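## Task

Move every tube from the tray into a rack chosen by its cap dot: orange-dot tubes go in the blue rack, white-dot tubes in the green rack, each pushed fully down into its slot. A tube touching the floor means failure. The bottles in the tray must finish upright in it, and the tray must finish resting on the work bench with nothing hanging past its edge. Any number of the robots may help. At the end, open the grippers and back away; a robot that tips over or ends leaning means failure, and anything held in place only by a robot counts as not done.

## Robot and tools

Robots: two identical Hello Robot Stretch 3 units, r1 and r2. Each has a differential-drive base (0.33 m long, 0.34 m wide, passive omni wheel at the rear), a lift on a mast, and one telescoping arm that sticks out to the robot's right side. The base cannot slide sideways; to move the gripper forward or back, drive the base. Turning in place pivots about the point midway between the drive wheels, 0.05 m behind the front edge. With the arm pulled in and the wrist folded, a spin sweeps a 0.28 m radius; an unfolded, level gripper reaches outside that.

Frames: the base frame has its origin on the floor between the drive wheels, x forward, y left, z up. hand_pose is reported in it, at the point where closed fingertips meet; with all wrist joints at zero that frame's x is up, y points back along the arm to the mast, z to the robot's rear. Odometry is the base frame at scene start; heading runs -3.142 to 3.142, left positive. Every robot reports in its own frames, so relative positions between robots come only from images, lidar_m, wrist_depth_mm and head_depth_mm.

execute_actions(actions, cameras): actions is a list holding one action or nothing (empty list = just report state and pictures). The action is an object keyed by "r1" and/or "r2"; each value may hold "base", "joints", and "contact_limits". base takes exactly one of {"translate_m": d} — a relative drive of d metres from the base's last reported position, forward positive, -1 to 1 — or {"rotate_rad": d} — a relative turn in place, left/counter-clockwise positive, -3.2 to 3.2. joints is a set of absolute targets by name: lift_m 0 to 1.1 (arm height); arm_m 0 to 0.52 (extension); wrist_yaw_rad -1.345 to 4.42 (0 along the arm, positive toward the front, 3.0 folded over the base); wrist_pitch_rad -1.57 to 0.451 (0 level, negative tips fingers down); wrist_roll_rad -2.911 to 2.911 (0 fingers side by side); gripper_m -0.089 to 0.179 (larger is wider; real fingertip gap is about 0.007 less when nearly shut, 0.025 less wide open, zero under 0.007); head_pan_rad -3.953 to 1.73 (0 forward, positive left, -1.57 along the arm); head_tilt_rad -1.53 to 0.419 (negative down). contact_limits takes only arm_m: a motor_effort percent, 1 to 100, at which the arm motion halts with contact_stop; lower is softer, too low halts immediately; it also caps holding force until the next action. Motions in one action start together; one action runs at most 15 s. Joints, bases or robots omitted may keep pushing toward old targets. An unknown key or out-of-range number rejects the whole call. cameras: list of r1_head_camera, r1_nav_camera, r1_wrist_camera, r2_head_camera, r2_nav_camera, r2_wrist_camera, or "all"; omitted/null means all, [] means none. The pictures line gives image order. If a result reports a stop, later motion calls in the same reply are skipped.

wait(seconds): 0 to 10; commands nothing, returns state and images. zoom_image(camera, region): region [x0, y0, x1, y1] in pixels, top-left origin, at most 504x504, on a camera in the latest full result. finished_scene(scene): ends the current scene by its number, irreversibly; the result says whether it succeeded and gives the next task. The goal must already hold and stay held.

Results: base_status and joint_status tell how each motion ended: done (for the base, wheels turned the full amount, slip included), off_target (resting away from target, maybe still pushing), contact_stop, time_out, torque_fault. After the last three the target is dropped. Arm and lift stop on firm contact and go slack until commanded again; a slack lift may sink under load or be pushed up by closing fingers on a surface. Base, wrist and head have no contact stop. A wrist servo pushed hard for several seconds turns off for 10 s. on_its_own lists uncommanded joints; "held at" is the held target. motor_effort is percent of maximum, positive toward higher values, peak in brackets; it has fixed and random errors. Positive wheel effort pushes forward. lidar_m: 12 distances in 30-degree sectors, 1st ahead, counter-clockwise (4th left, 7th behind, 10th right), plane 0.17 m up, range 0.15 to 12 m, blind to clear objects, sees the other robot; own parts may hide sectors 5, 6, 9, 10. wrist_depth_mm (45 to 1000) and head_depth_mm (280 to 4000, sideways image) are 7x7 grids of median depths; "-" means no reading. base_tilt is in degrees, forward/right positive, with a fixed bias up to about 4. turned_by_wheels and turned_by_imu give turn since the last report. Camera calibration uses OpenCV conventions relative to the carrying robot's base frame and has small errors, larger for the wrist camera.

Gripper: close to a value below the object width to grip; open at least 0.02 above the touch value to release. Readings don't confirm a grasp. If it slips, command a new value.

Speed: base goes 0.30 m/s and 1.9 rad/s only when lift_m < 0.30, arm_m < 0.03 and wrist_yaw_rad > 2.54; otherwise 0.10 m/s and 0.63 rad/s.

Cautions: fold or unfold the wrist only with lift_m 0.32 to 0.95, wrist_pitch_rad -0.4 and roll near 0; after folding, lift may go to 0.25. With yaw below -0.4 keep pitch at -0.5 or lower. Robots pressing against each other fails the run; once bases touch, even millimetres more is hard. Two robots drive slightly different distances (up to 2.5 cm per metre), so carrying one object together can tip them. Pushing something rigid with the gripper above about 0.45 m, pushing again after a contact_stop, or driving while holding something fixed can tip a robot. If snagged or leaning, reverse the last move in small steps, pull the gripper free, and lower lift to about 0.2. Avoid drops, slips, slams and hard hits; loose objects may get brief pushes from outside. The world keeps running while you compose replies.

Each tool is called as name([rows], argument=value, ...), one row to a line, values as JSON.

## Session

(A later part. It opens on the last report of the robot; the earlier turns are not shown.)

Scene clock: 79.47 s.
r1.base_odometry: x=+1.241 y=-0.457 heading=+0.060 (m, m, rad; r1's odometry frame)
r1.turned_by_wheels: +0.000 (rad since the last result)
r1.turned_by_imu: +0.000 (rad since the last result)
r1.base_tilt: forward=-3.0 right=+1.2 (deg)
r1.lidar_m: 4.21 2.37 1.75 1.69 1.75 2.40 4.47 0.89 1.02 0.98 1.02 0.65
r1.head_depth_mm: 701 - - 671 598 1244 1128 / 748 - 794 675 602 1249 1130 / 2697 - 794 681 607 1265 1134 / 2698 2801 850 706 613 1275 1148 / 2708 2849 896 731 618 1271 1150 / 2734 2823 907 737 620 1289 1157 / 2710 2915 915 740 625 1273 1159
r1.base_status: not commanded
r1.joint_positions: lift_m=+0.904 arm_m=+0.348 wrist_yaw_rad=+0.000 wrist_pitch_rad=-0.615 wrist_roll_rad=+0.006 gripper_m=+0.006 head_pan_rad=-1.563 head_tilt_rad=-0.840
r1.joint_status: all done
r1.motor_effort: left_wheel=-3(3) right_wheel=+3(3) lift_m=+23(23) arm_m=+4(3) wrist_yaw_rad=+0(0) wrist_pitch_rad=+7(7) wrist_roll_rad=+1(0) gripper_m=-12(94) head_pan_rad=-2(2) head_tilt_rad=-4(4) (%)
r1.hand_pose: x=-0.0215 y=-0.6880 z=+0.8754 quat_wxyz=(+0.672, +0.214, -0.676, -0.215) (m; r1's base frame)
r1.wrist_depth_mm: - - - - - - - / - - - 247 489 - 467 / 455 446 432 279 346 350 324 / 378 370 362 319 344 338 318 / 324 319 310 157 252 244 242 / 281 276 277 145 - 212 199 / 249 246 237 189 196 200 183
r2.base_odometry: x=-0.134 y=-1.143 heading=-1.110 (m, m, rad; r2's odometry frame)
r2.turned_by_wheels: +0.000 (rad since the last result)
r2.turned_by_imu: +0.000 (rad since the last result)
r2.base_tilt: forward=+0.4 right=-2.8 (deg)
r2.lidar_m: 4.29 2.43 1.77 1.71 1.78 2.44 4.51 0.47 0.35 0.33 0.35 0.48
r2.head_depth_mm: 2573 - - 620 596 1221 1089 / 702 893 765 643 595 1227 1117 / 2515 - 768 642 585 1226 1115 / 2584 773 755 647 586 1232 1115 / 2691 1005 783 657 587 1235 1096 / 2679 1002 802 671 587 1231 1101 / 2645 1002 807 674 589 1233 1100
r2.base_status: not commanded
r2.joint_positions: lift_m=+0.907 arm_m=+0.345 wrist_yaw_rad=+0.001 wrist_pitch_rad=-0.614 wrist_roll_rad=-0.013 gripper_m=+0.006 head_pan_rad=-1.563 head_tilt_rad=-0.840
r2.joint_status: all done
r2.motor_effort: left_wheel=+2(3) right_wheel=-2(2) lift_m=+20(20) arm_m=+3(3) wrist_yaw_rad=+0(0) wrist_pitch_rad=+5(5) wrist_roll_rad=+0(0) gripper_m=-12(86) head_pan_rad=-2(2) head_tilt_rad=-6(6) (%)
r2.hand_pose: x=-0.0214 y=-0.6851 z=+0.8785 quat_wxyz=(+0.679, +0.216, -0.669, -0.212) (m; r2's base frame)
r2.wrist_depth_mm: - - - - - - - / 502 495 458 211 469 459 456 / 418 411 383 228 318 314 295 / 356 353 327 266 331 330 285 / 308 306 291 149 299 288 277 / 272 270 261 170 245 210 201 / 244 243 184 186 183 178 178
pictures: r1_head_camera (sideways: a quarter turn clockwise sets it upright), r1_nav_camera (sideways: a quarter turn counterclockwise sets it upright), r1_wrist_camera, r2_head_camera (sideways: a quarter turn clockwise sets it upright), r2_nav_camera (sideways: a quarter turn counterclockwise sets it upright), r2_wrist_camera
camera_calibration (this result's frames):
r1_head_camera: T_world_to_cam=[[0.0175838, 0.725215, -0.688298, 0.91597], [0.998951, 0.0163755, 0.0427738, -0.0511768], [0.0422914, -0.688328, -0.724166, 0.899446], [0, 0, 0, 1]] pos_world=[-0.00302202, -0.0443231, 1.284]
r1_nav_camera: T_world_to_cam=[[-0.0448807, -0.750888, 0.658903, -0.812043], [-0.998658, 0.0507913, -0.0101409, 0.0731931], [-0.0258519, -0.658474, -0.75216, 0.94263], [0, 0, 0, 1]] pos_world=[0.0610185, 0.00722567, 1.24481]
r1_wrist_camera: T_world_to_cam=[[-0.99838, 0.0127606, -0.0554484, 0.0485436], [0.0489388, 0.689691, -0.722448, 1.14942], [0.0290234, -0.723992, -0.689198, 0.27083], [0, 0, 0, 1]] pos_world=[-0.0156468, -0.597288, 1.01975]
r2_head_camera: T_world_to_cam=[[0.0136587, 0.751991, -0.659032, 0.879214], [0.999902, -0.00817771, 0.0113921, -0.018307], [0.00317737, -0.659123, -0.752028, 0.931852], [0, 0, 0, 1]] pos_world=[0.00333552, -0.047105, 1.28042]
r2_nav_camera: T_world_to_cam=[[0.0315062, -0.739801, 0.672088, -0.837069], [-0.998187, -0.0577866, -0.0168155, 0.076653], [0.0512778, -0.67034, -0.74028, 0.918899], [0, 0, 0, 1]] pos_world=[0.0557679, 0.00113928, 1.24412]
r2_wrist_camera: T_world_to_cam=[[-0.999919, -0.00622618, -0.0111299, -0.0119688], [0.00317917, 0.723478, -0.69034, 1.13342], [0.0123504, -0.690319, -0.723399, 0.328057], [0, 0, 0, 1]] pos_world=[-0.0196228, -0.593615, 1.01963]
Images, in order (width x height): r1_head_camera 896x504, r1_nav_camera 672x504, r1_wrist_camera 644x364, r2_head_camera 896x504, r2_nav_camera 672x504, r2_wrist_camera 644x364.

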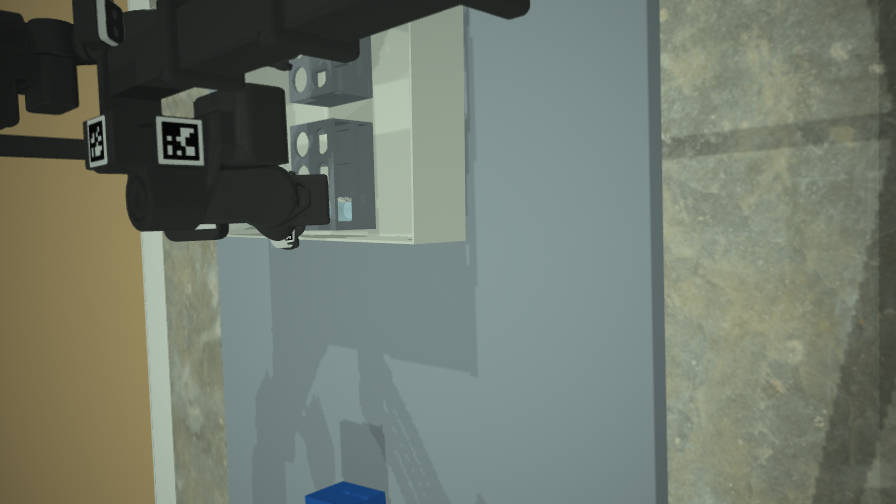

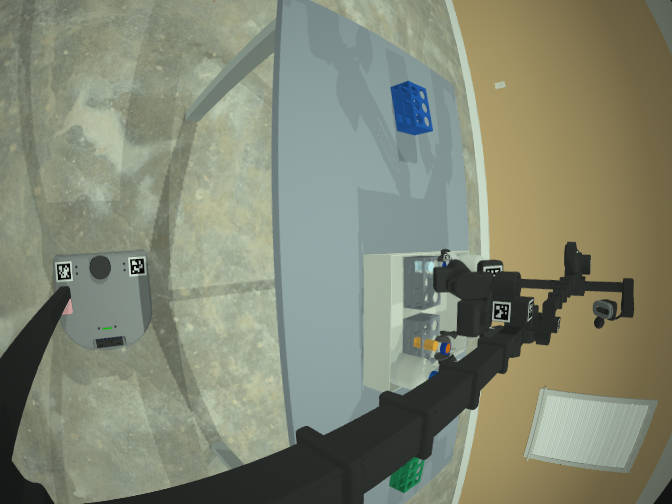

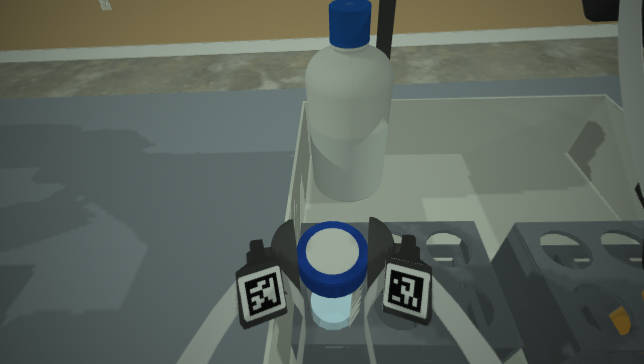

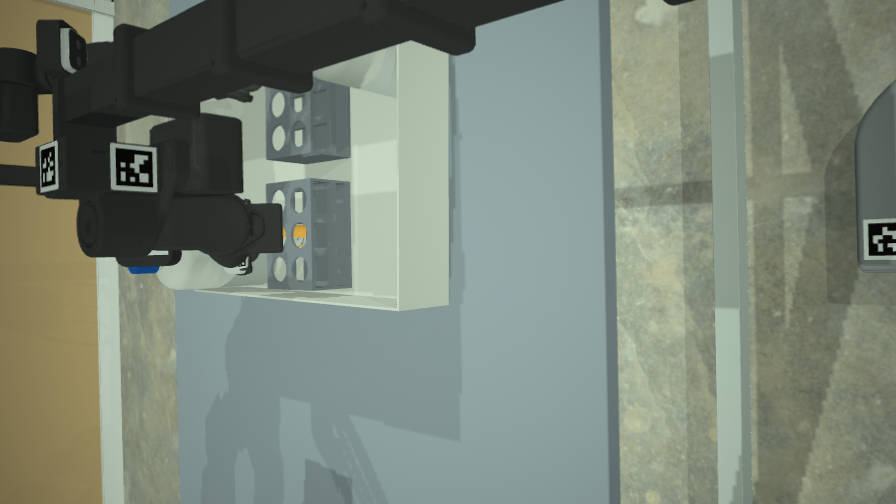

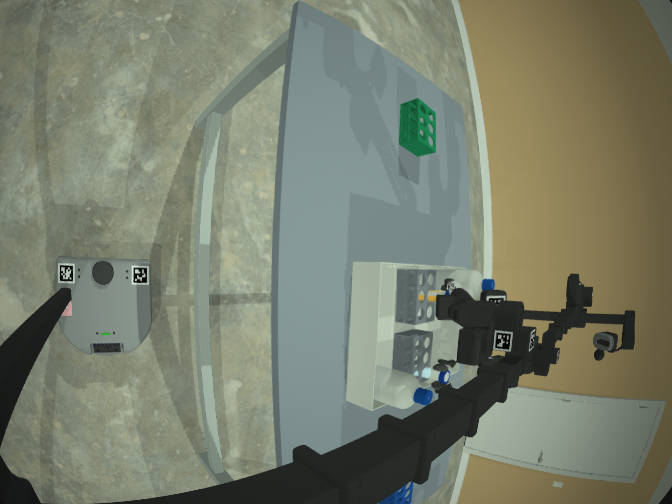

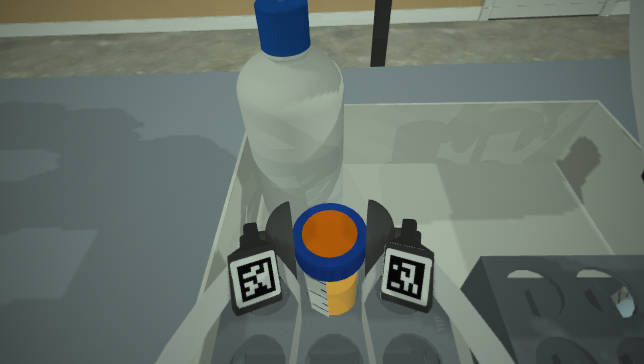

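execute_actions([
  {"r1":{"joints":{"lift_m":1.02}},"r2":{"joints":{"lift_m":1.02}}},
], cameras=["r1_wrist_camera","r2_wrist_camera"])

execute_actions([
  {"r1":{"joints":{"arm_m":0.15}},"r2":{"joints":{"arm_m":0.12}}},
], cameras=["r1_wrist_camera","r2_wrist_camera"])

execute_actions([
  {"r1":{"base":{"translate_m":-0.62},"joints":{"head_tilt_rad":-0.65}},"r2":{"base":{"translate_m":-0.59},"joints":{"head_tilt_rad":-0.65}}},
], cameras=["r1_wrist_camera","r2_wrist_camera"])

execute_actions([
  {"r1":{"joints":{"arm_m":0.29,"lift_m":0.99}},"r2":{"joints":{"arm_m":0.25,"lift_m":0.99}}},
])

Scene clock: 86.23 s.
r1.base_odometry: x=+1.241 y=-0.457 heading=+0.060 (m, m, rad; r1's odometry frame)
r1.turned_by_wheels: +0.000 (rad since the last result)
r1.turned_by_imu: -0.001 (rad since the last result)
r1.base_tilt: forward=-3.0 right=+1.1 (deg)
r1.lidar_m: 4.20 2.37 1.76 1.69 1.75 2.40 4.47 0.89 1.02 0.98 1.02 0.65
r1.head_depth_mm: 2665 905 794 669 599 1256 1123 / - 2747 836 674 603 1251 1137 / - 905 806 681 606 1266 1133 / 2703 2662 837 704 610 1274 1143 / 2700 2853 897 729 615 1280 1151 / 2708 2869 905 734 621 1293 1166 / 2704 2948 909 741 623 1263 1165
r1.base_status: not commanded
r1.joint_positions: lift_m=+1.020 arm_m=+0.348 wrist_yaw_rad=+0.000 wrist_pitch_rad=-0.616 wrist_roll_rad=+0.006 gripper_m=+0.006 head_pan_rad=-1.563 head_tilt_rad=-0.840
r1.joint_status: all done
r1.motor_effort: left_wheel=-3(3) right_wheel=+2(3) lift_m=+36(39) arm_m=+4(4) wrist_yaw_rad=+0(0) wrist_pitch_rad=+7(7) wrist_roll_rad=+0(0) gripper_m=-12(11) head_pan_rad=-2(2) head_tilt_rad=-4(4) (%)
r1.hand_pose: x=-0.0215 y=-0.6878 z=+0.9906 quat_wxyz=(+0.672, +0.214, -0.675, -0.215) (m; r1's base frame)
r1.wrist_depth_mm: - - - - - - - / - - - - - - - / - - - - - - 562 / 547 535 529 335 435 435 480 / 463 461 452 158 438 424 399 / 404 399 401 144 - 376 325 / 360 356 354 287 297 291 273
r2.base_odometry: x=-0.134 y=-1.143 heading=-1.110 (m, m, rad; r2's odometry frame)
r2.turned_by_wheels: +0.000 (rad since the last result)
r2.turned_by_imu: -0.001 (rad since the last result)
r2.base_tilt: forward=+0.3 right=-2.8 (deg)
r2.lidar_m: 4.30 2.42 1.78 1.71 1.79 2.45 4.49 0.47 0.35 0.33 0.35 0.47
r2.head_depth_mm: 2645 892 580 635 595 1229 1088 / 2745 989 763 642 599 1230 1115 / 2777 989 767 644 586 1228 1113 / 2671 771 764 644 586 1231 1114 / 2630 992 779 655 588 1232 1101 / 2653 1006 804 671 589 1239 1096 / 2675 1006 805 673 589 1242 1102
r2.base_status: not commanded
r2.joint_positions: lift_m=+1.020 arm_m=+0.345 wrist_yaw_rad=+0.001 wrist_pitch_rad=-0.615 wrist_roll_rad=-0.013 gripper_m=+0.006 head_pan_rad=-1.563 head_tilt_rad=-0.840
r2.joint_status: all done
r2.motor_effort: left_wheel=+3(3) right_wheel=-2(2) lift_m=+26(27) arm_m=+3(3) wrist_yaw_rad=+0(0) wrist_pitch_rad=+5(5) wrist_roll_rad=+0(0) gripper_m=-14(14) head_pan_rad=-2(2) head_tilt_rad=-7(6) (%)
r2.hand_pose: x=-0.0214 y=-0.6849 z=+0.9909 quat_wxyz=(+0.679, +0.216, -0.669, -0.213) (m; r2's base frame)
r2.wrist_depth_mm: - - - - - - - / - - - - - - - / - - - 577 562 569 556 / 524 523 504 301 479 487 482 / 451 444 437 149 414 414 421 / 400 390 396 170 370 367 319 / 354 354 334 292 321 307 281
pictures: r1_wrist_camera, r2_wrist_camera
camera_calibration (this result's frames):
r1_wrist_camera: T_world_to_cam=[[-0.99838, 0.0128214, -0.0554341, 0.0549556], [0.0489389, 0.690474, -0.7217, 1.23231], [0.0290226, -0.723243, -0.689983, 0.351635], [0, 0, 0, 1]] pos_world=[-0.0156469, -0.597267, 1.13503]
r2_wrist_camera: T_world_to_cam=[[-0.999919, -0.00621532, -0.0111361, -0.0107026], [0.00317822, 0.724211, -0.689571, 1.21066], [0.0123508, -0.68955, -0.724133, 0.410766], [0, 0, 0, 1]] pos_world=[-0.0196227, -0.593595, 1.13216]
Images, in order (width x height): r1_wrist_camera 644x364, r2_wrist_camera 644x364.

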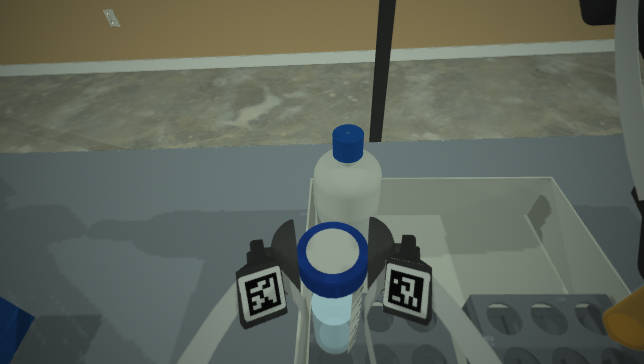

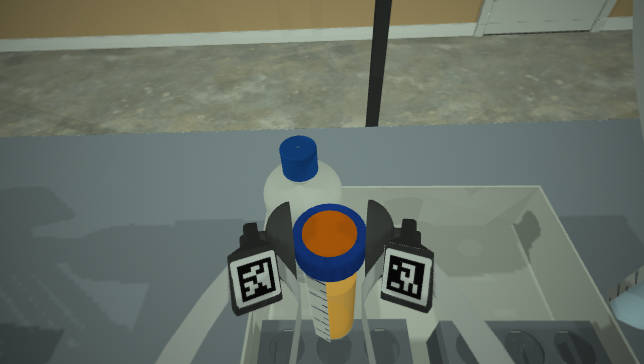

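Scene clock: 89.13 s.
r1.base_odometry: x=+1.241 y=-0.457 heading=+0.060 (m, m, rad; r1's odometry frame)
r1.turned_by_wheels: +0.000 (rad since the last result)
r1.turned_by_imu: -0.001 (rad since the last result)
r1.base_tilt: forward=-3.1 right=+1.1 (deg)
r1.lidar_m: 4.22 2.37 1.75 1.69 1.76 2.41 4.46 0.89 1.02 0.98 1.02 0.65
r1.head_depth_mm: - - 784 669 598 1249 1118 / - - 787 675 602 1260 1130 / - - - 681 605 1260 1134 / 2681 2682 858 707 611 1277 1140 / 2711 2842 896 730 615 1273 1155 / 2706 2823 906 737 621 1287 1158 / 2752 2905 913 742 625 1284 1157
r1.base_status: not commanded
r1.joint_positions: lift_m=+1.020 arm_m=+0.150 wrist_yaw_rad=+0.000 wrist_pitch_rad=-0.617 wrist_roll_rad=+0.006 gripper_m=+0.006 head_pan_rad=-1.563 head_tilt_rad=-0.840
r1.joint_status: all done
r1.motor_effort: left_wheel=-3(2) right_wheel=+3(3) lift_m=+36(36) arm_m=-1(4) wrist_yaw_rad=+0(1) wrist_pitch_rad=+8(8) wrist_roll_rad=+0(1) gripper_m=-11(12) head_pan_rad=-2(3) head_tilt_rad=-4(4) (%)
r1.hand_pose: x=-0.0215 y=-0.4904 z=+0.9905 quat_wxyz=(+0.672, +0.214, -0.675, -0.216) (m; r1's base frame)
r1.wrist_depth_mm: - - - - - - - / - - - 695 - - - / 664 642 644 539 571 563 582 / 484 538 531 488 443 415 488 / 450 463 453 157 427 409 250 / 406 402 400 144 - 346 261 / 364 358 353 320 325 313 295
r2.base_odometry: x=-0.134 y=-1.143 heading=-1.110 (m, m, rad; r2's odometry frame)
r2.turned_by_wheels: +0.000 (rad since the last result)
r2.turned_by_imu: +0.000 (rad since the last result)
r2.base_tilt: forward=+0.4 right=-2.8 (deg)
r2.lidar_m: 4.28 2.42 1.78 1.71 1.79 2.44 4.51 0.47 0.35 0.33 0.35 0.47
r2.head_depth_mm: - - 578 636 595 1225 1093 / - - 753 642 595 1228 1107 / - - - 645 586 1229 1114 / 2618 794 756 648 586 1229 1114 / 2659 999 779 655 588 1237 1095 / 2651 1007 804 671 589 1231 1106 / 2649 1003 807 673 588 1233 1101
r2.base_status: not commanded
r2.joint_positions: lift_m=+1.020 arm_m=+0.120 wrist_yaw_rad=+0.001 wrist_pitch_rad=-0.616 wrist_roll_rad=-0.013 gripper_m=+0.006 head_pan_rad=-1.563 head_tilt_rad=-0.840
r2.joint_status: all done
r2.motor_effort: left_wheel=+2(3) right_wheel=-2(2) lift_m=+26(26) arm_m=-3(2) wrist_yaw_rad=+0(0) wrist_pitch_rad=+5(5) wrist_roll_rad=+0(0) gripper_m=-14(12) head_pan_rad=-2(2) head_tilt_rad=-7(5) (%)
r2.hand_pose: x=-0.0214 y=-0.4606 z=+0.9909 quat_wxyz=(+0.678, +0.216, -0.669, -0.213) (m; r2's base frame)
r2.wrist_depth_mm: - - - - - - - / 748 737 715 487 679 662 654 / 611 598 588 506 560 534 561 / 458 511 503 444 429 418 480 / 449 445 439 149 408 302 237 / 391 394 398 170 374 274 247 / 357 355 335 317 317 287 325
pictures: r1_wrist_camera, r2_wrist_camera
camera_calibration (this result's frames):
r1_wrist_camera: T_world_to_cam=[[-0.99838, 0.0128442, -0.0554273, 0.0524244], [0.0489349, 0.690844, -0.721346, 1.09576], [0.0290265, -0.72289, -0.690353, 0.494886], [0, 0, 0, 1]] pos_world=[-0.0156463, -0.399925, 1.13498]
r2_wrist_camera: T_world_to_cam=[[-0.999919, -0.00621065, -0.0111382, -0.00930509], [0.00317849, 0.724462, -0.689307, 1.048], [0.0123502, -0.689286, -0.724384, 0.565771], [0, 0, 0, 1]] pos_world=[-0.0196228, -0.369316, 1.13213]
Images, in order (width x height): r1_wrist_camera 644x364, r2_wrist_camera 644x364.

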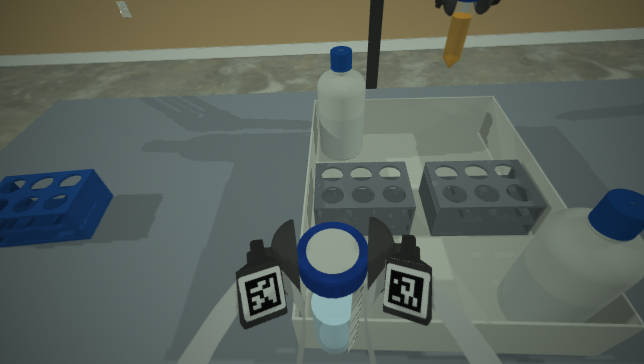

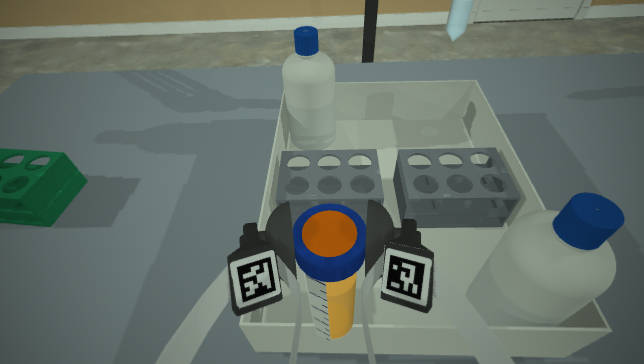

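Scene clock: 96.30 s.
r1.base_odometry: x=+0.622 y=-0.494 heading=+0.060 (m, m, rad; r1's odometry frame)
r1.turned_by_wheels: +0.000 (rad since the last result)
r1.turned_by_imu: -0.001 (rad since the last result)
r1.base_tilt: forward=-3.1 right=+1.1 (deg)
r1.lidar_m: 4.82 2.36 1.76 1.69 1.75 2.41 3.86 4.04 0.39 0.98 1.02 1.23
r1.head_depth_mm: 2605 - - 819 701 582 669 / 2641 - - 827 704 586 1142 / 2607 2812 - - 709 589 1146 / 2627 2920 2983 880 718 592 1149 / 2628 2907 3014 919 721 597 1159 / 2640 2879 3101 926 727 601 1158 / 2615 2881 3040 886 736 604 1168
r1.base_status: done
r1.joint_positions: lift_m=+1.020 arm_m=+0.150 wrist_yaw_rad=+0.000 wrist_pitch_rad=-0.617 wrist_roll_rad=+0.006 gripper_m=+0.006 head_pan_rad=-1.563 head_tilt_rad=-0.656
r1.joint_status: all done
r1.motor_effort: left_wheel=-3(10) right_wheel=+3(4) lift_m=+36(37) arm_m=-2(2) wrist_yaw_rad=+0(0) wrist_pitch_rad=+8(8) wrist_roll_rad=+1(0) gripper_m=-12(11) head_pan_rad=-2(2) head_tilt_rad=+3(17) (%)
r1.hand_pose: x=-0.0215 y=-0.4904 z=+0.9905 quat_wxyz=(+0.672, +0.214, -0.675, -0.216) (m; r1's base frame)
r1.wrist_depth_mm: - - - - - - - / - - - - - - - / 598 608 629 608 596 - - / 515 526 529 505 504 - - / 414 456 453 158 435 442 - / 390 403 401 144 - 379 - / 360 356 353 336 344 342 -
r2.base_odometry: x=-0.397 y=-0.614 heading=-1.110 (m, m, rad; r2's odometry frame)
r2.turned_by_wheels: +0.000 (rad since the last result)
r2.turned_by_imu: -0.002 (rad since the last result)
r2.base_tilt: forward=+0.4 right=-2.8 (deg)
r2.lidar_m: 1.26 2.43 1.78 1.72 1.78 2.44 3.91 4.07 0.34 0.33 0.34 0.47
r2.head_depth_mm: 2504 - - 780 653 562 1082 / 2498 - - 759 657 563 1126 / 2551 2773 - - 656 565 1143 / 2547 2799 1023 776 660 566 1154 / 2542 2889 1076 822 661 553 1155 / 2547 2870 1079 820 663 554 1153 / 2522 2869 1086 824 666 556 1155
r2.base_status: done
r2.joint_positions: lift_m=+1.020 arm_m=+0.120 wrist_yaw_rad=+0.001 wrist_pitch_rad=-0.616 wrist_roll_rad=-0.013 gripper_m=+0.006 head_pan_rad=-1.563 head_tilt_rad=-0.656
r2.joint_status: all done
r2.motor_effort: left_wheel=+2(4) right_wheel=-2(6) lift_m=+26(26) arm_m=-3(3) wrist_yaw_rad=+0(0) wrist_pitch_rad=+5(5) wrist_roll_rad=+0(0) gripper_m=-14(13) head_pan_rad=-2(2) head_tilt_rad=+4(24) (%)
r2.hand_pose: x=-0.0214 y=-0.4606 z=+0.9909 quat_wxyz=(+0.678, +0.216, -0.669, -0.213) (m; r2's base frame)
r2.wrist_depth_mm: - - - - - - - / 747 727 701 698 676 - - / 571 575 589 578 564 - - / 453 522 495 441 476 - - / 427 446 444 149 431 437 - / 390 399 395 171 380 376 - / 357 358 346 341 342 343 -
pictures: r1_wrist_camera, r2_wrist_camera
camera_calibration (this result's frames):
r1_wrist_camera: T_world_to_cam=[[-0.99838, 0.0128441, -0.0554273, 0.0524244], [0.0489349, 0.690844, -0.721346, 1.09576], [0.0290266, -0.72289, -0.690353, 0.494886], [0, 0, 0, 1]] pos_world=[-0.0156463, -0.399925, 1.13498]
r2_wrist_camera: T_world_to_cam=[[-0.999919, -0.00621062, -0.0111381, -0.00930517], [0.00317846, 0.724462, -0.689307, 1.048], [0.0123502, -0.689286, -0.724384, 0.565771], [0, 0, 0, 1]] pos_world=[-0.0196228, -0.369316, 1.13213]
Images, in order (width x height): r1_wrist_camera 644x364, r2_wrist_camera 644x364.

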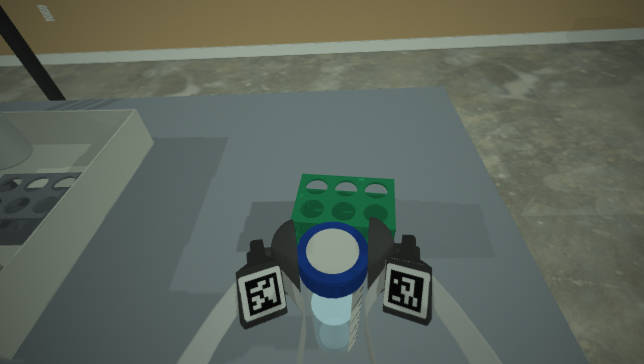

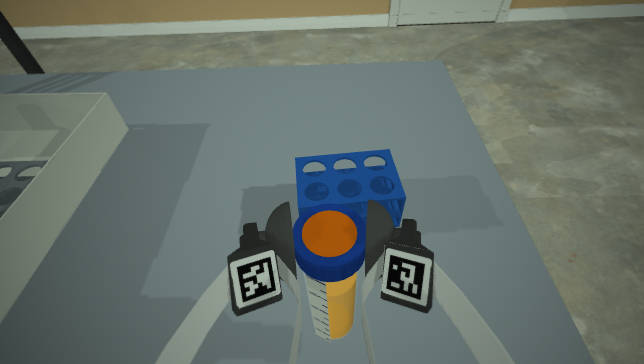

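Scene clock: 98.57 s.
r1.base_odometry: x=+0.622 y=-0.494 heading=+0.060 (m, m, rad; r1's odometry frame)
r1.turned_by_wheels: +0.000 (rad since the last result)
r1.turned_by_imu: +0.000 (rad since the last result)
r1.base_tilt: forward=-3.1 right=+1.1 (deg)
r1.lidar_m: 4.82 2.37 1.76 1.69 1.75 2.41 3.85 4.03 0.39 0.98 1.02 1.23
r1.head_depth_mm: 2608 - 2724 885 702 581 671 / 2637 - - 891 705 586 1142 / 2610 2799 - 789 712 589 1142 / 2605 2896 3019 908 716 593 1154 / 2585 2890 3043 913 723 598 1151 / 2609 2907 3102 930 728 600 1166 / 2618 2926 3092 890 733 605 1175
r1.base_status: not commanded
r1.joint_positions: lift_m=+0.990 arm_m=+0.290 wrist_yaw_rad=+0.000 wrist_pitch_rad=-0.617 wrist_roll_rad=+0.006 gripper_m=+0.006 head_pan_rad=-1.563 head_tilt_rad=-0.655
r1.joint_status: all done
r1.motor_effort: left_wheel=-2(2) right_wheel=+3(3) lift_m=+23(36) arm_m=+4(2) wrist_yaw_rad=+0(1) wrist_pitch_rad=+8(8) wrist_roll_rad=+0(1) gripper_m=-11(11) head_pan_rad=-2(2) head_tilt_rad=+3(2) (%)
r1.hand_pose: x=-0.0215 y=-0.6296 z=+0.9610 quat_wxyz=(+0.672, +0.214, -0.675, -0.216) (m; r1's base frame)
r1.wrist_depth_mm: - - - - - - - / - - - - - - - / 608 584 580 570 546 - - / 438 487 484 474 465 494 - / 403 420 415 158 410 399 - / 371 370 372 144 - 352 - / 331 328 320 276 294 312 935
r2.base_odometry: x=-0.397 y=-0.614 heading=-1.110 (m, m, rad; r2's odometry frame)
r2.turned_by_wheels: +0.000 (rad since the last result)
r2.turned_by_imu: +0.000 (rad since the last result)
r2.base_tilt: forward=+0.5 right=-2.8 (deg)
r2.lidar_m: 1.26 2.43 1.78 1.71 1.78 2.44 3.90 4.06 0.34 0.33 0.34 0.47
r2.head_depth_mm: 2552 - 2470 1837 654 561 1075 / 2506 - 956 813 655 563 1120 / 2546 - - 779 656 565 1155 / 2545 2799 2715 766 658 565 1154 / 2581 2916 1078 821 660 555 1165 / 2537 2863 1079 823 662 554 1157 / 2537 2864 1082 821 666 555 1153
r2.base_status: not commanded
r2.joint_positions: lift_m=+0.990 arm_m=+0.250 wrist_yaw_rad=+0.001 wrist_pitch_rad=-0.616 wrist_roll_rad=-0.013 gripper_m=+0.006 head_pan_rad=-1.563 head_tilt_rad=-0.655
r2.joint_status: all done
r2.motor_effort: left_wheel=+3(3) right_wheel=-2(1) lift_m=+20(21) arm_m=+3(3) wrist_yaw_rad=+0(0) wrist_pitch_rad=+5(5) wrist_roll_rad=+0(0) gripper_m=-13(14) head_pan_rad=-2(2) head_tilt_rad=+3(4) (%)
r2.hand_pose: x=-0.0214 y=-0.5898 z=+0.9611 quat_wxyz=(+0.678, +0.216, -0.669, -0.213) (m; r2's base frame)
r2.wrist_depth_mm: - - - - - - - / - - - - - - - / 538 549 536 524 532 - - / 438 467 460 454 452 456 - / 404 403 410 150 395 385 - / 366 361 365 171 305 345 - / 329 323 323 307 313 313 321
pictures: r1_head_camera (sideways: a quarter turn clockwise sets it upright), r1_nav_camera (sideways: a quarter turn counterclockwise sets it upright), r1_wrist_camera, r2_head_camera (sideways: a quarter turn clockwise sets it upright), r2_nav_camera (sideways: a quarter turn counterclockwise sets it upright), r2_wrist_camera
camera_calibration (this result's frames):
r1_head_camera: T_world_to_cam=[[0.0186488, 0.586762, -0.809545, 1.07399], [0.998892, 0.0240543, 0.0404452, -0.0481549], [0.0432047, -0.809402, -0.585663, 0.719283], [0, 0, 0, 1]] pos_world=[-0.00300351, -0.0468306, 1.29265]
r1_nav_camera: T_world_to_cam=[[-0.0459083, -0.617392, 0.785315, -0.976786], [-0.998635, 0.0479563, -0.0206768, 0.0869132], [-0.0248951, -0.785193, -0.618751, 0.769105], [0, 0, 0, 1]] pos_world=[0.0610991, -0.00333154, 1.24477]
r1_wrist_camera: T_world_to_cam=[[-0.998379, 0.0129296, -0.0554203, 0.0526136], [0.0489735, 0.691225, -0.720978, 1.17056], [0.0289859, -0.722524, -0.690738, 0.374465], [0, 0, 0, 1]] pos_world=[-0.0156522, -0.539239, 1.10552]
r2_head_camera: T_world_to_cam=[[0.014688, 0.618297, -0.785807, 1.04443], [0.999884, -0.00582872, 0.0141032, -0.0218396], [0.00413971, -0.785923, -0.61831, 0.757925], [0, 0, 0, 1]] pos_world=[0.00335887, -0.0502232, 1.28966]
r2_nav_camera: T_world_to_cam=[[0.0304602, -0.603913, 0.796468, -0.999169], [-0.998171, -0.0600106, -0.00732814, 0.0643044], [0.0522221, -0.794788, -0.604636, 0.742461], [0, 0, 0, 1]] pos_world=[0.0558488, -0.00945303, 1.2452]
r2_wrist_camera: T_world_to_cam=[[-0.999919, -0.00616907, -0.0111413, -0.0104183], [0.00320356, 0.724867, -0.688881, 1.12088], [0.0123257, -0.688861, -0.724789, 0.455812], [0, 0, 0, 1]] pos_world=[-0.0196265, -0.498562, 1.1024]
Images, in order (width x height): r1_head_camera 896x504, r1_nav_camera 672x504, r1_wrist_camera 644x364, r2_head_camera 896x504, r2_nav_camera 672x504, r2_wrist_camera 644x364.

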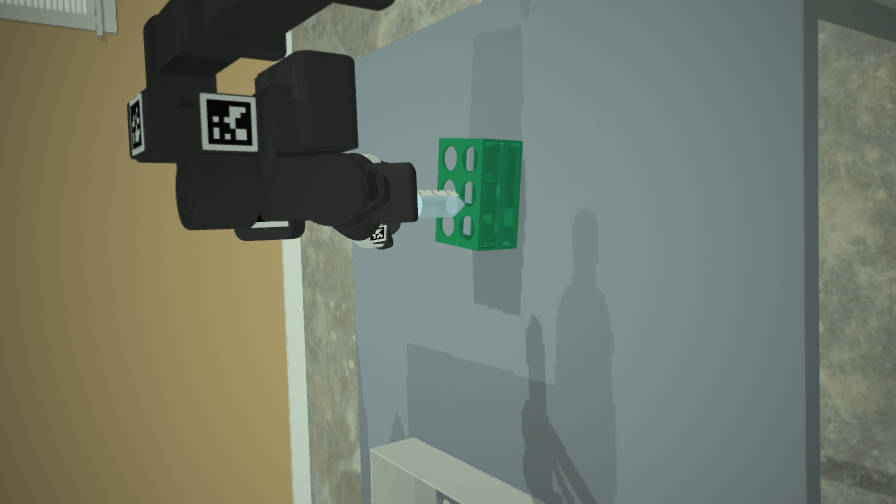

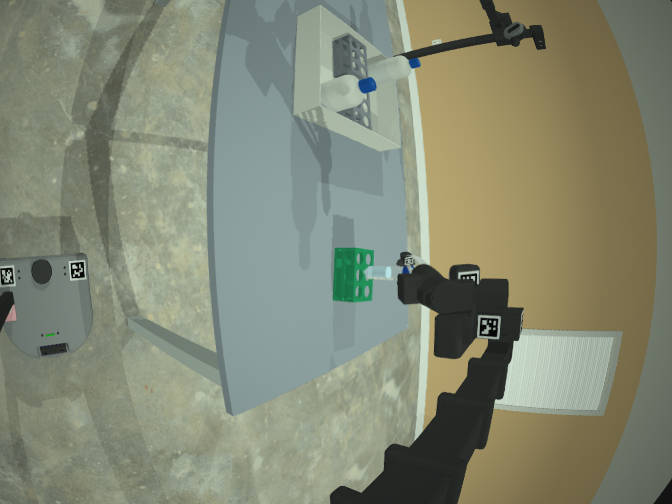

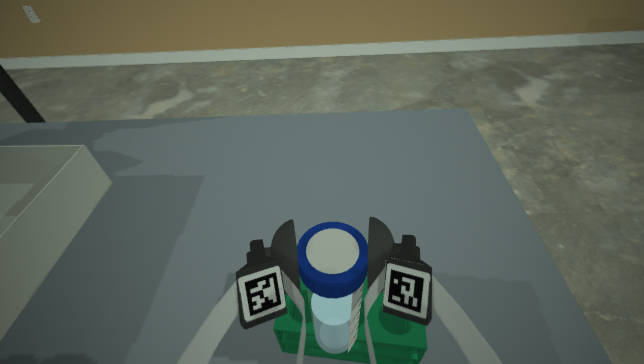

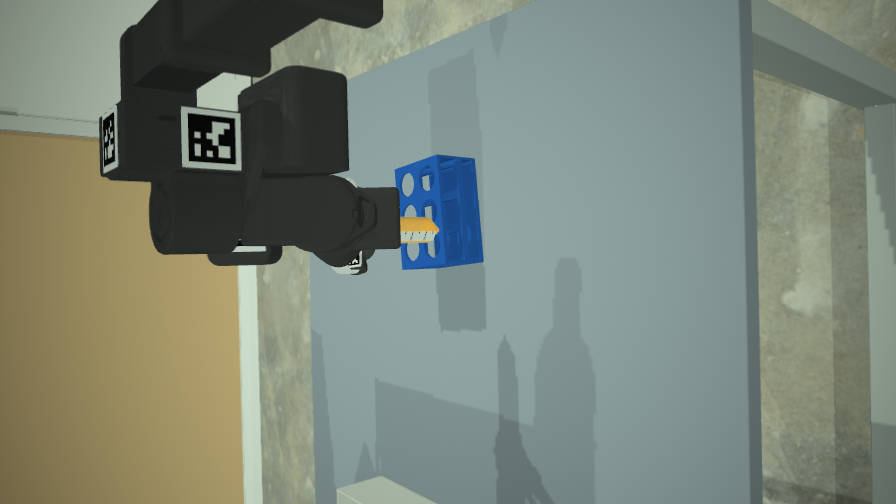

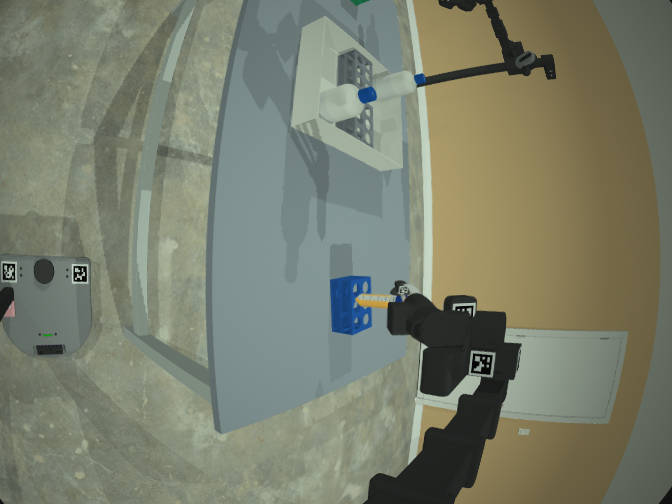

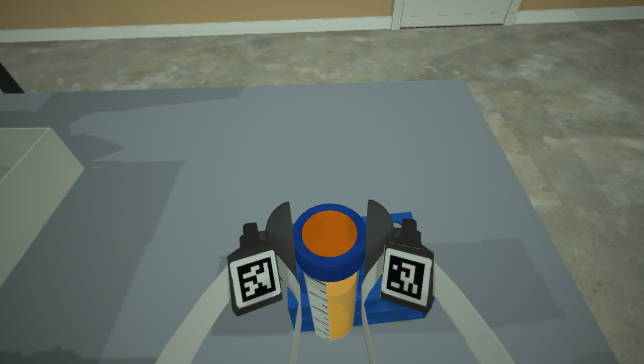

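execute_actions([
  {"r1":{"base":{"translate_m":-0.014},"joints":{"arm_m":0.325,"lift_m":0.972}},"r2":{"base":{"translate_m":-0.022},"joints":{"arm_m":0.305,"lift_m":0.975}}},
], cameras=["r1_wrist_camera","r2_wrist_camera","r1_head_camera","r2_head_camera"])

zoom_image(camera="r1_head_camera", region=[360,120,560,280])

zoom_image(camera="r2_head_camera", region=[330,150,530,310])

Scene clock: 105.70 s.
r1.base_odometry: x=+0.608 y=-0.495 heading=+0.060 (m, m, rad; r1's odometry frame)
r1.turned_by_wheels: +0.000 (rad since the last result)
r1.turned_by_imu: -0.001 (rad since the last result)
r1.base_tilt: forward=-3.1 right=+1.1 (deg)
r1.lidar_m: 4.83 2.36 1.75 1.69 1.75 2.40 3.85 3.99 0.38 0.98 1.02 1.24
r1.head_depth_mm: 2572 2816 2637 883 700 581 644 / 2619 2775 1071 890 708 584 1143 / 2597 2809 - 803 715 587 1148 / 2588 2910 3024 893 717 594 1153 / 2646 2896 3004 918 721 598 1163 / 2592 2911 3099 930 730 601 1167 / 2656 2905 3103 899 732 602 1164
r1.base_status: done
r1.joint_positions: lift_m=+0.972 arm_m=+0.325 wrist_yaw_rad=+0.000 wrist_pitch_rad=-0.617 wrist_roll_rad=+0.006 gripper_m=+0.006 head_pan_rad=-1.563 head_tilt_rad=-0.655
r1.joint_status: all done
r1.motor_effort: left_wheel=-2(8) right_wheel=+2(5) lift_m=+23(17) arm_m=+4(3) wrist_yaw_rad=+0(0) wrist_pitch_rad=+8(8) wrist_roll_rad=+1(0) gripper_m=-11(11) head_pan_rad=-2(3) head_tilt_rad=+2(2) (%)
r1.hand_pose: x=-0.0215 y=-0.6646 z=+0.9430 quat_wxyz=(+0.672, +0.214, -0.675, -0.216) (m; r1's base frame)
r1.wrist_depth_mm: - - - - - - - / - - - - - - - / 577 562 547 546 524 - - / 414 468 462 447 446 465 - / 392 400 397 159 394 373 - / 351 352 354 144 - 329 - / 314 311 292 245 284 298 943
r2.base_odometry: x=-0.407 y=-0.595 heading=-1.110 (m, m, rad; r2's odometry frame)
r2.turned_by_wheels: +0.000 (rad since the last result)
r2.turned_by_imu: -0.001 (rad since the last result)
r2.base_tilt: forward=+0.3 right=-2.8 (deg)
r2.lidar_m: 1.26 2.42 1.78 1.72 1.79 2.45 3.89 4.02 0.34 0.33 0.35 0.47
r2.head_depth_mm: 2541 - - 1909 655 560 1108 / 2538 - 1015 810 656 563 938 / 2559 - 980 806 657 564 1147 / 2565 2845 1890 762 658 565 1160 / 2544 2833 1073 817 662 554 1155 / 2521 2862 1077 820 663 555 1156 / 2533 2838 1086 820 665 558 1165
r2.base_status: done
r2.joint_positions: lift_m=+0.975 arm_m=+0.305 wrist_yaw_rad=+0.001 wrist_pitch_rad=-0.616 wrist_roll_rad=-0.013 gripper_m=+0.006 head_pan_rad=-1.563 head_tilt_rad=-0.655
r2.joint_status: all done
r2.motor_effort: left_wheel=+3(4) right_wheel=-1(6) lift_m=+20(21) arm_m=+4(4) wrist_yaw_rad=+0(0) wrist_pitch_rad=+5(5) wrist_roll_rad=+0(0) gripper_m=-12(13) head_pan_rad=-2(3) head_tilt_rad=+3(4) (%)
r2.hand_pose: x=-0.0214 y=-0.6448 z=+0.9461 quat_wxyz=(+0.678, +0.216, -0.669, -0.213) (m; r2's base frame)
r2.wrist_depth_mm: - - - - - - - / - - - - - - - / 532 515 510 496 485 - - / 448 460 433 438 424 449 - / 393 385 389 149 383 370 - / 351 341 342 171 320 329 - / 311 312 293 246 291 295 961
pictures: r1_head_camera (sideways: a quarter turn clockwise sets it upright), r1_wrist_camera, r2_head_camera (sideways: a quarter turn clockwise sets it upright), r2_wrist_camera
camera_calibration (this result's frames):
r1_head_camera: T_world_to_cam=[[0.0186488, 0.586743, -0.809558, 1.07401], [0.998892, 0.0240554, 0.0404448, -0.0481544], [0.043205, -0.809416, -0.585645, 0.719259], [0, 0, 0, 1]] pos_world=[-0.0030035, -0.0468308, 1.29265]
r1_wrist_camera: T_world_to_cam=[[-0.998379, 0.0129352, -0.0554189, 0.0520689], [0.0489733, 0.6913, -0.720907, 1.18172], [0.028986, -0.722453, -0.690813, 0.336851], [0, 0, 0, 1]] pos_world=[-0.0156521, -0.574236, 1.08749]
r2_head_camera: T_world_to_cam=[[0.0146882, 0.618267, -0.785831, 1.04446], [0.999884, -0.00582818, 0.0141037, -0.0218402], [0.00413989, -0.785947, -0.61828, 0.757886], [0, 0, 0, 1]] pos_world=[0.00335888, -0.0502237, 1.28966]
r2_wrist_camera: T_world_to_cam=[[-0.999919, -0.00616077, -0.0111416, -0.0109206], [0.00320923, 0.724898, -0.688848, 1.15039], [0.0123204, -0.688828, -0.72482, 0.407102], [0, 0, 0, 1]] pos_world=[-0.0196273, -0.553558, 1.0874]
Images, in order (width x height): r1_head_camera 896x504, r1_wrist_camera 644x364, r2_head_camera 896x504, r2_wrist_camera 644x364.

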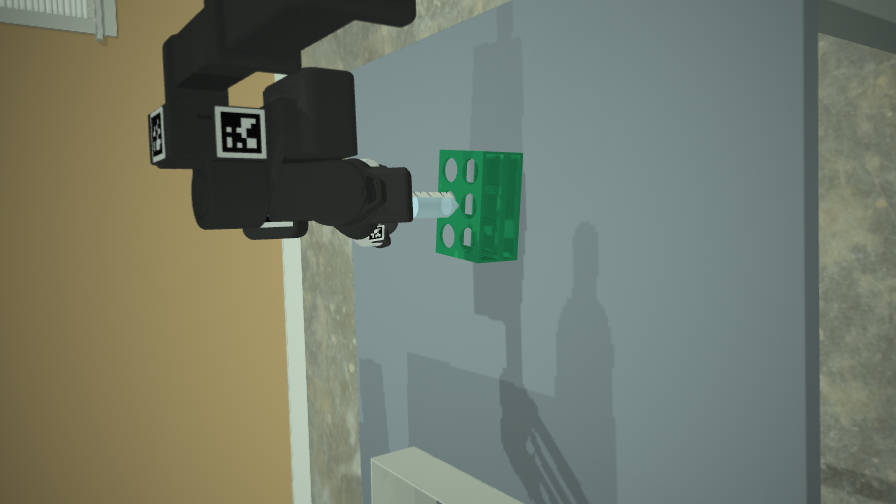

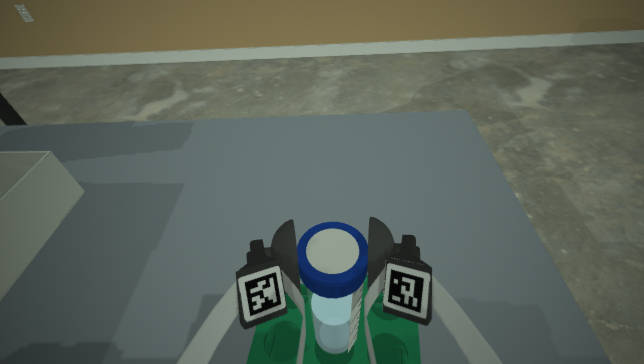

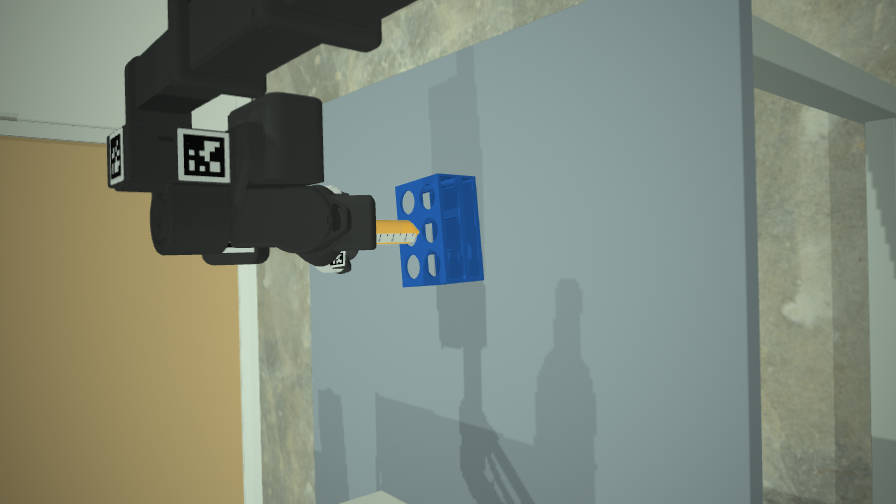

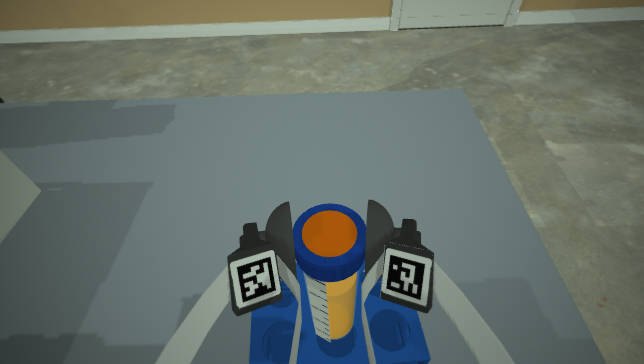

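Region (360, 120, 560, 280) of r1_head_camera's 896x504 image, scaled by 2.520, with more detail than that image has; it fills the top 403 rows of this view, and the rest is white.

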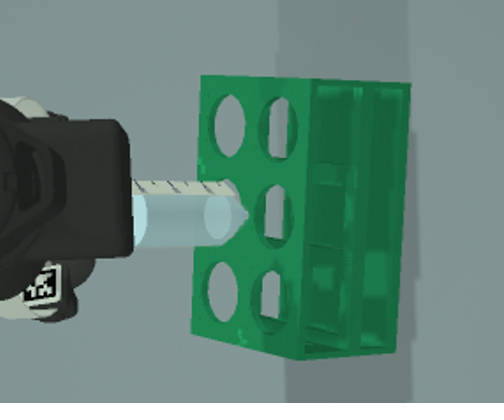

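Region (330, 150, 530, 310) of r2_head_camera's 896x504 image, scaled by 2.520, with more detail than that image has; it fills the top 403 rows of this view, and the rest is white.

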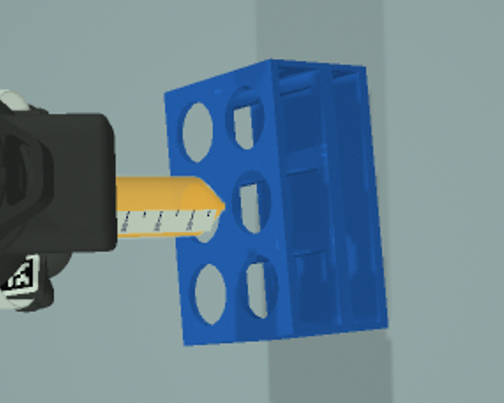

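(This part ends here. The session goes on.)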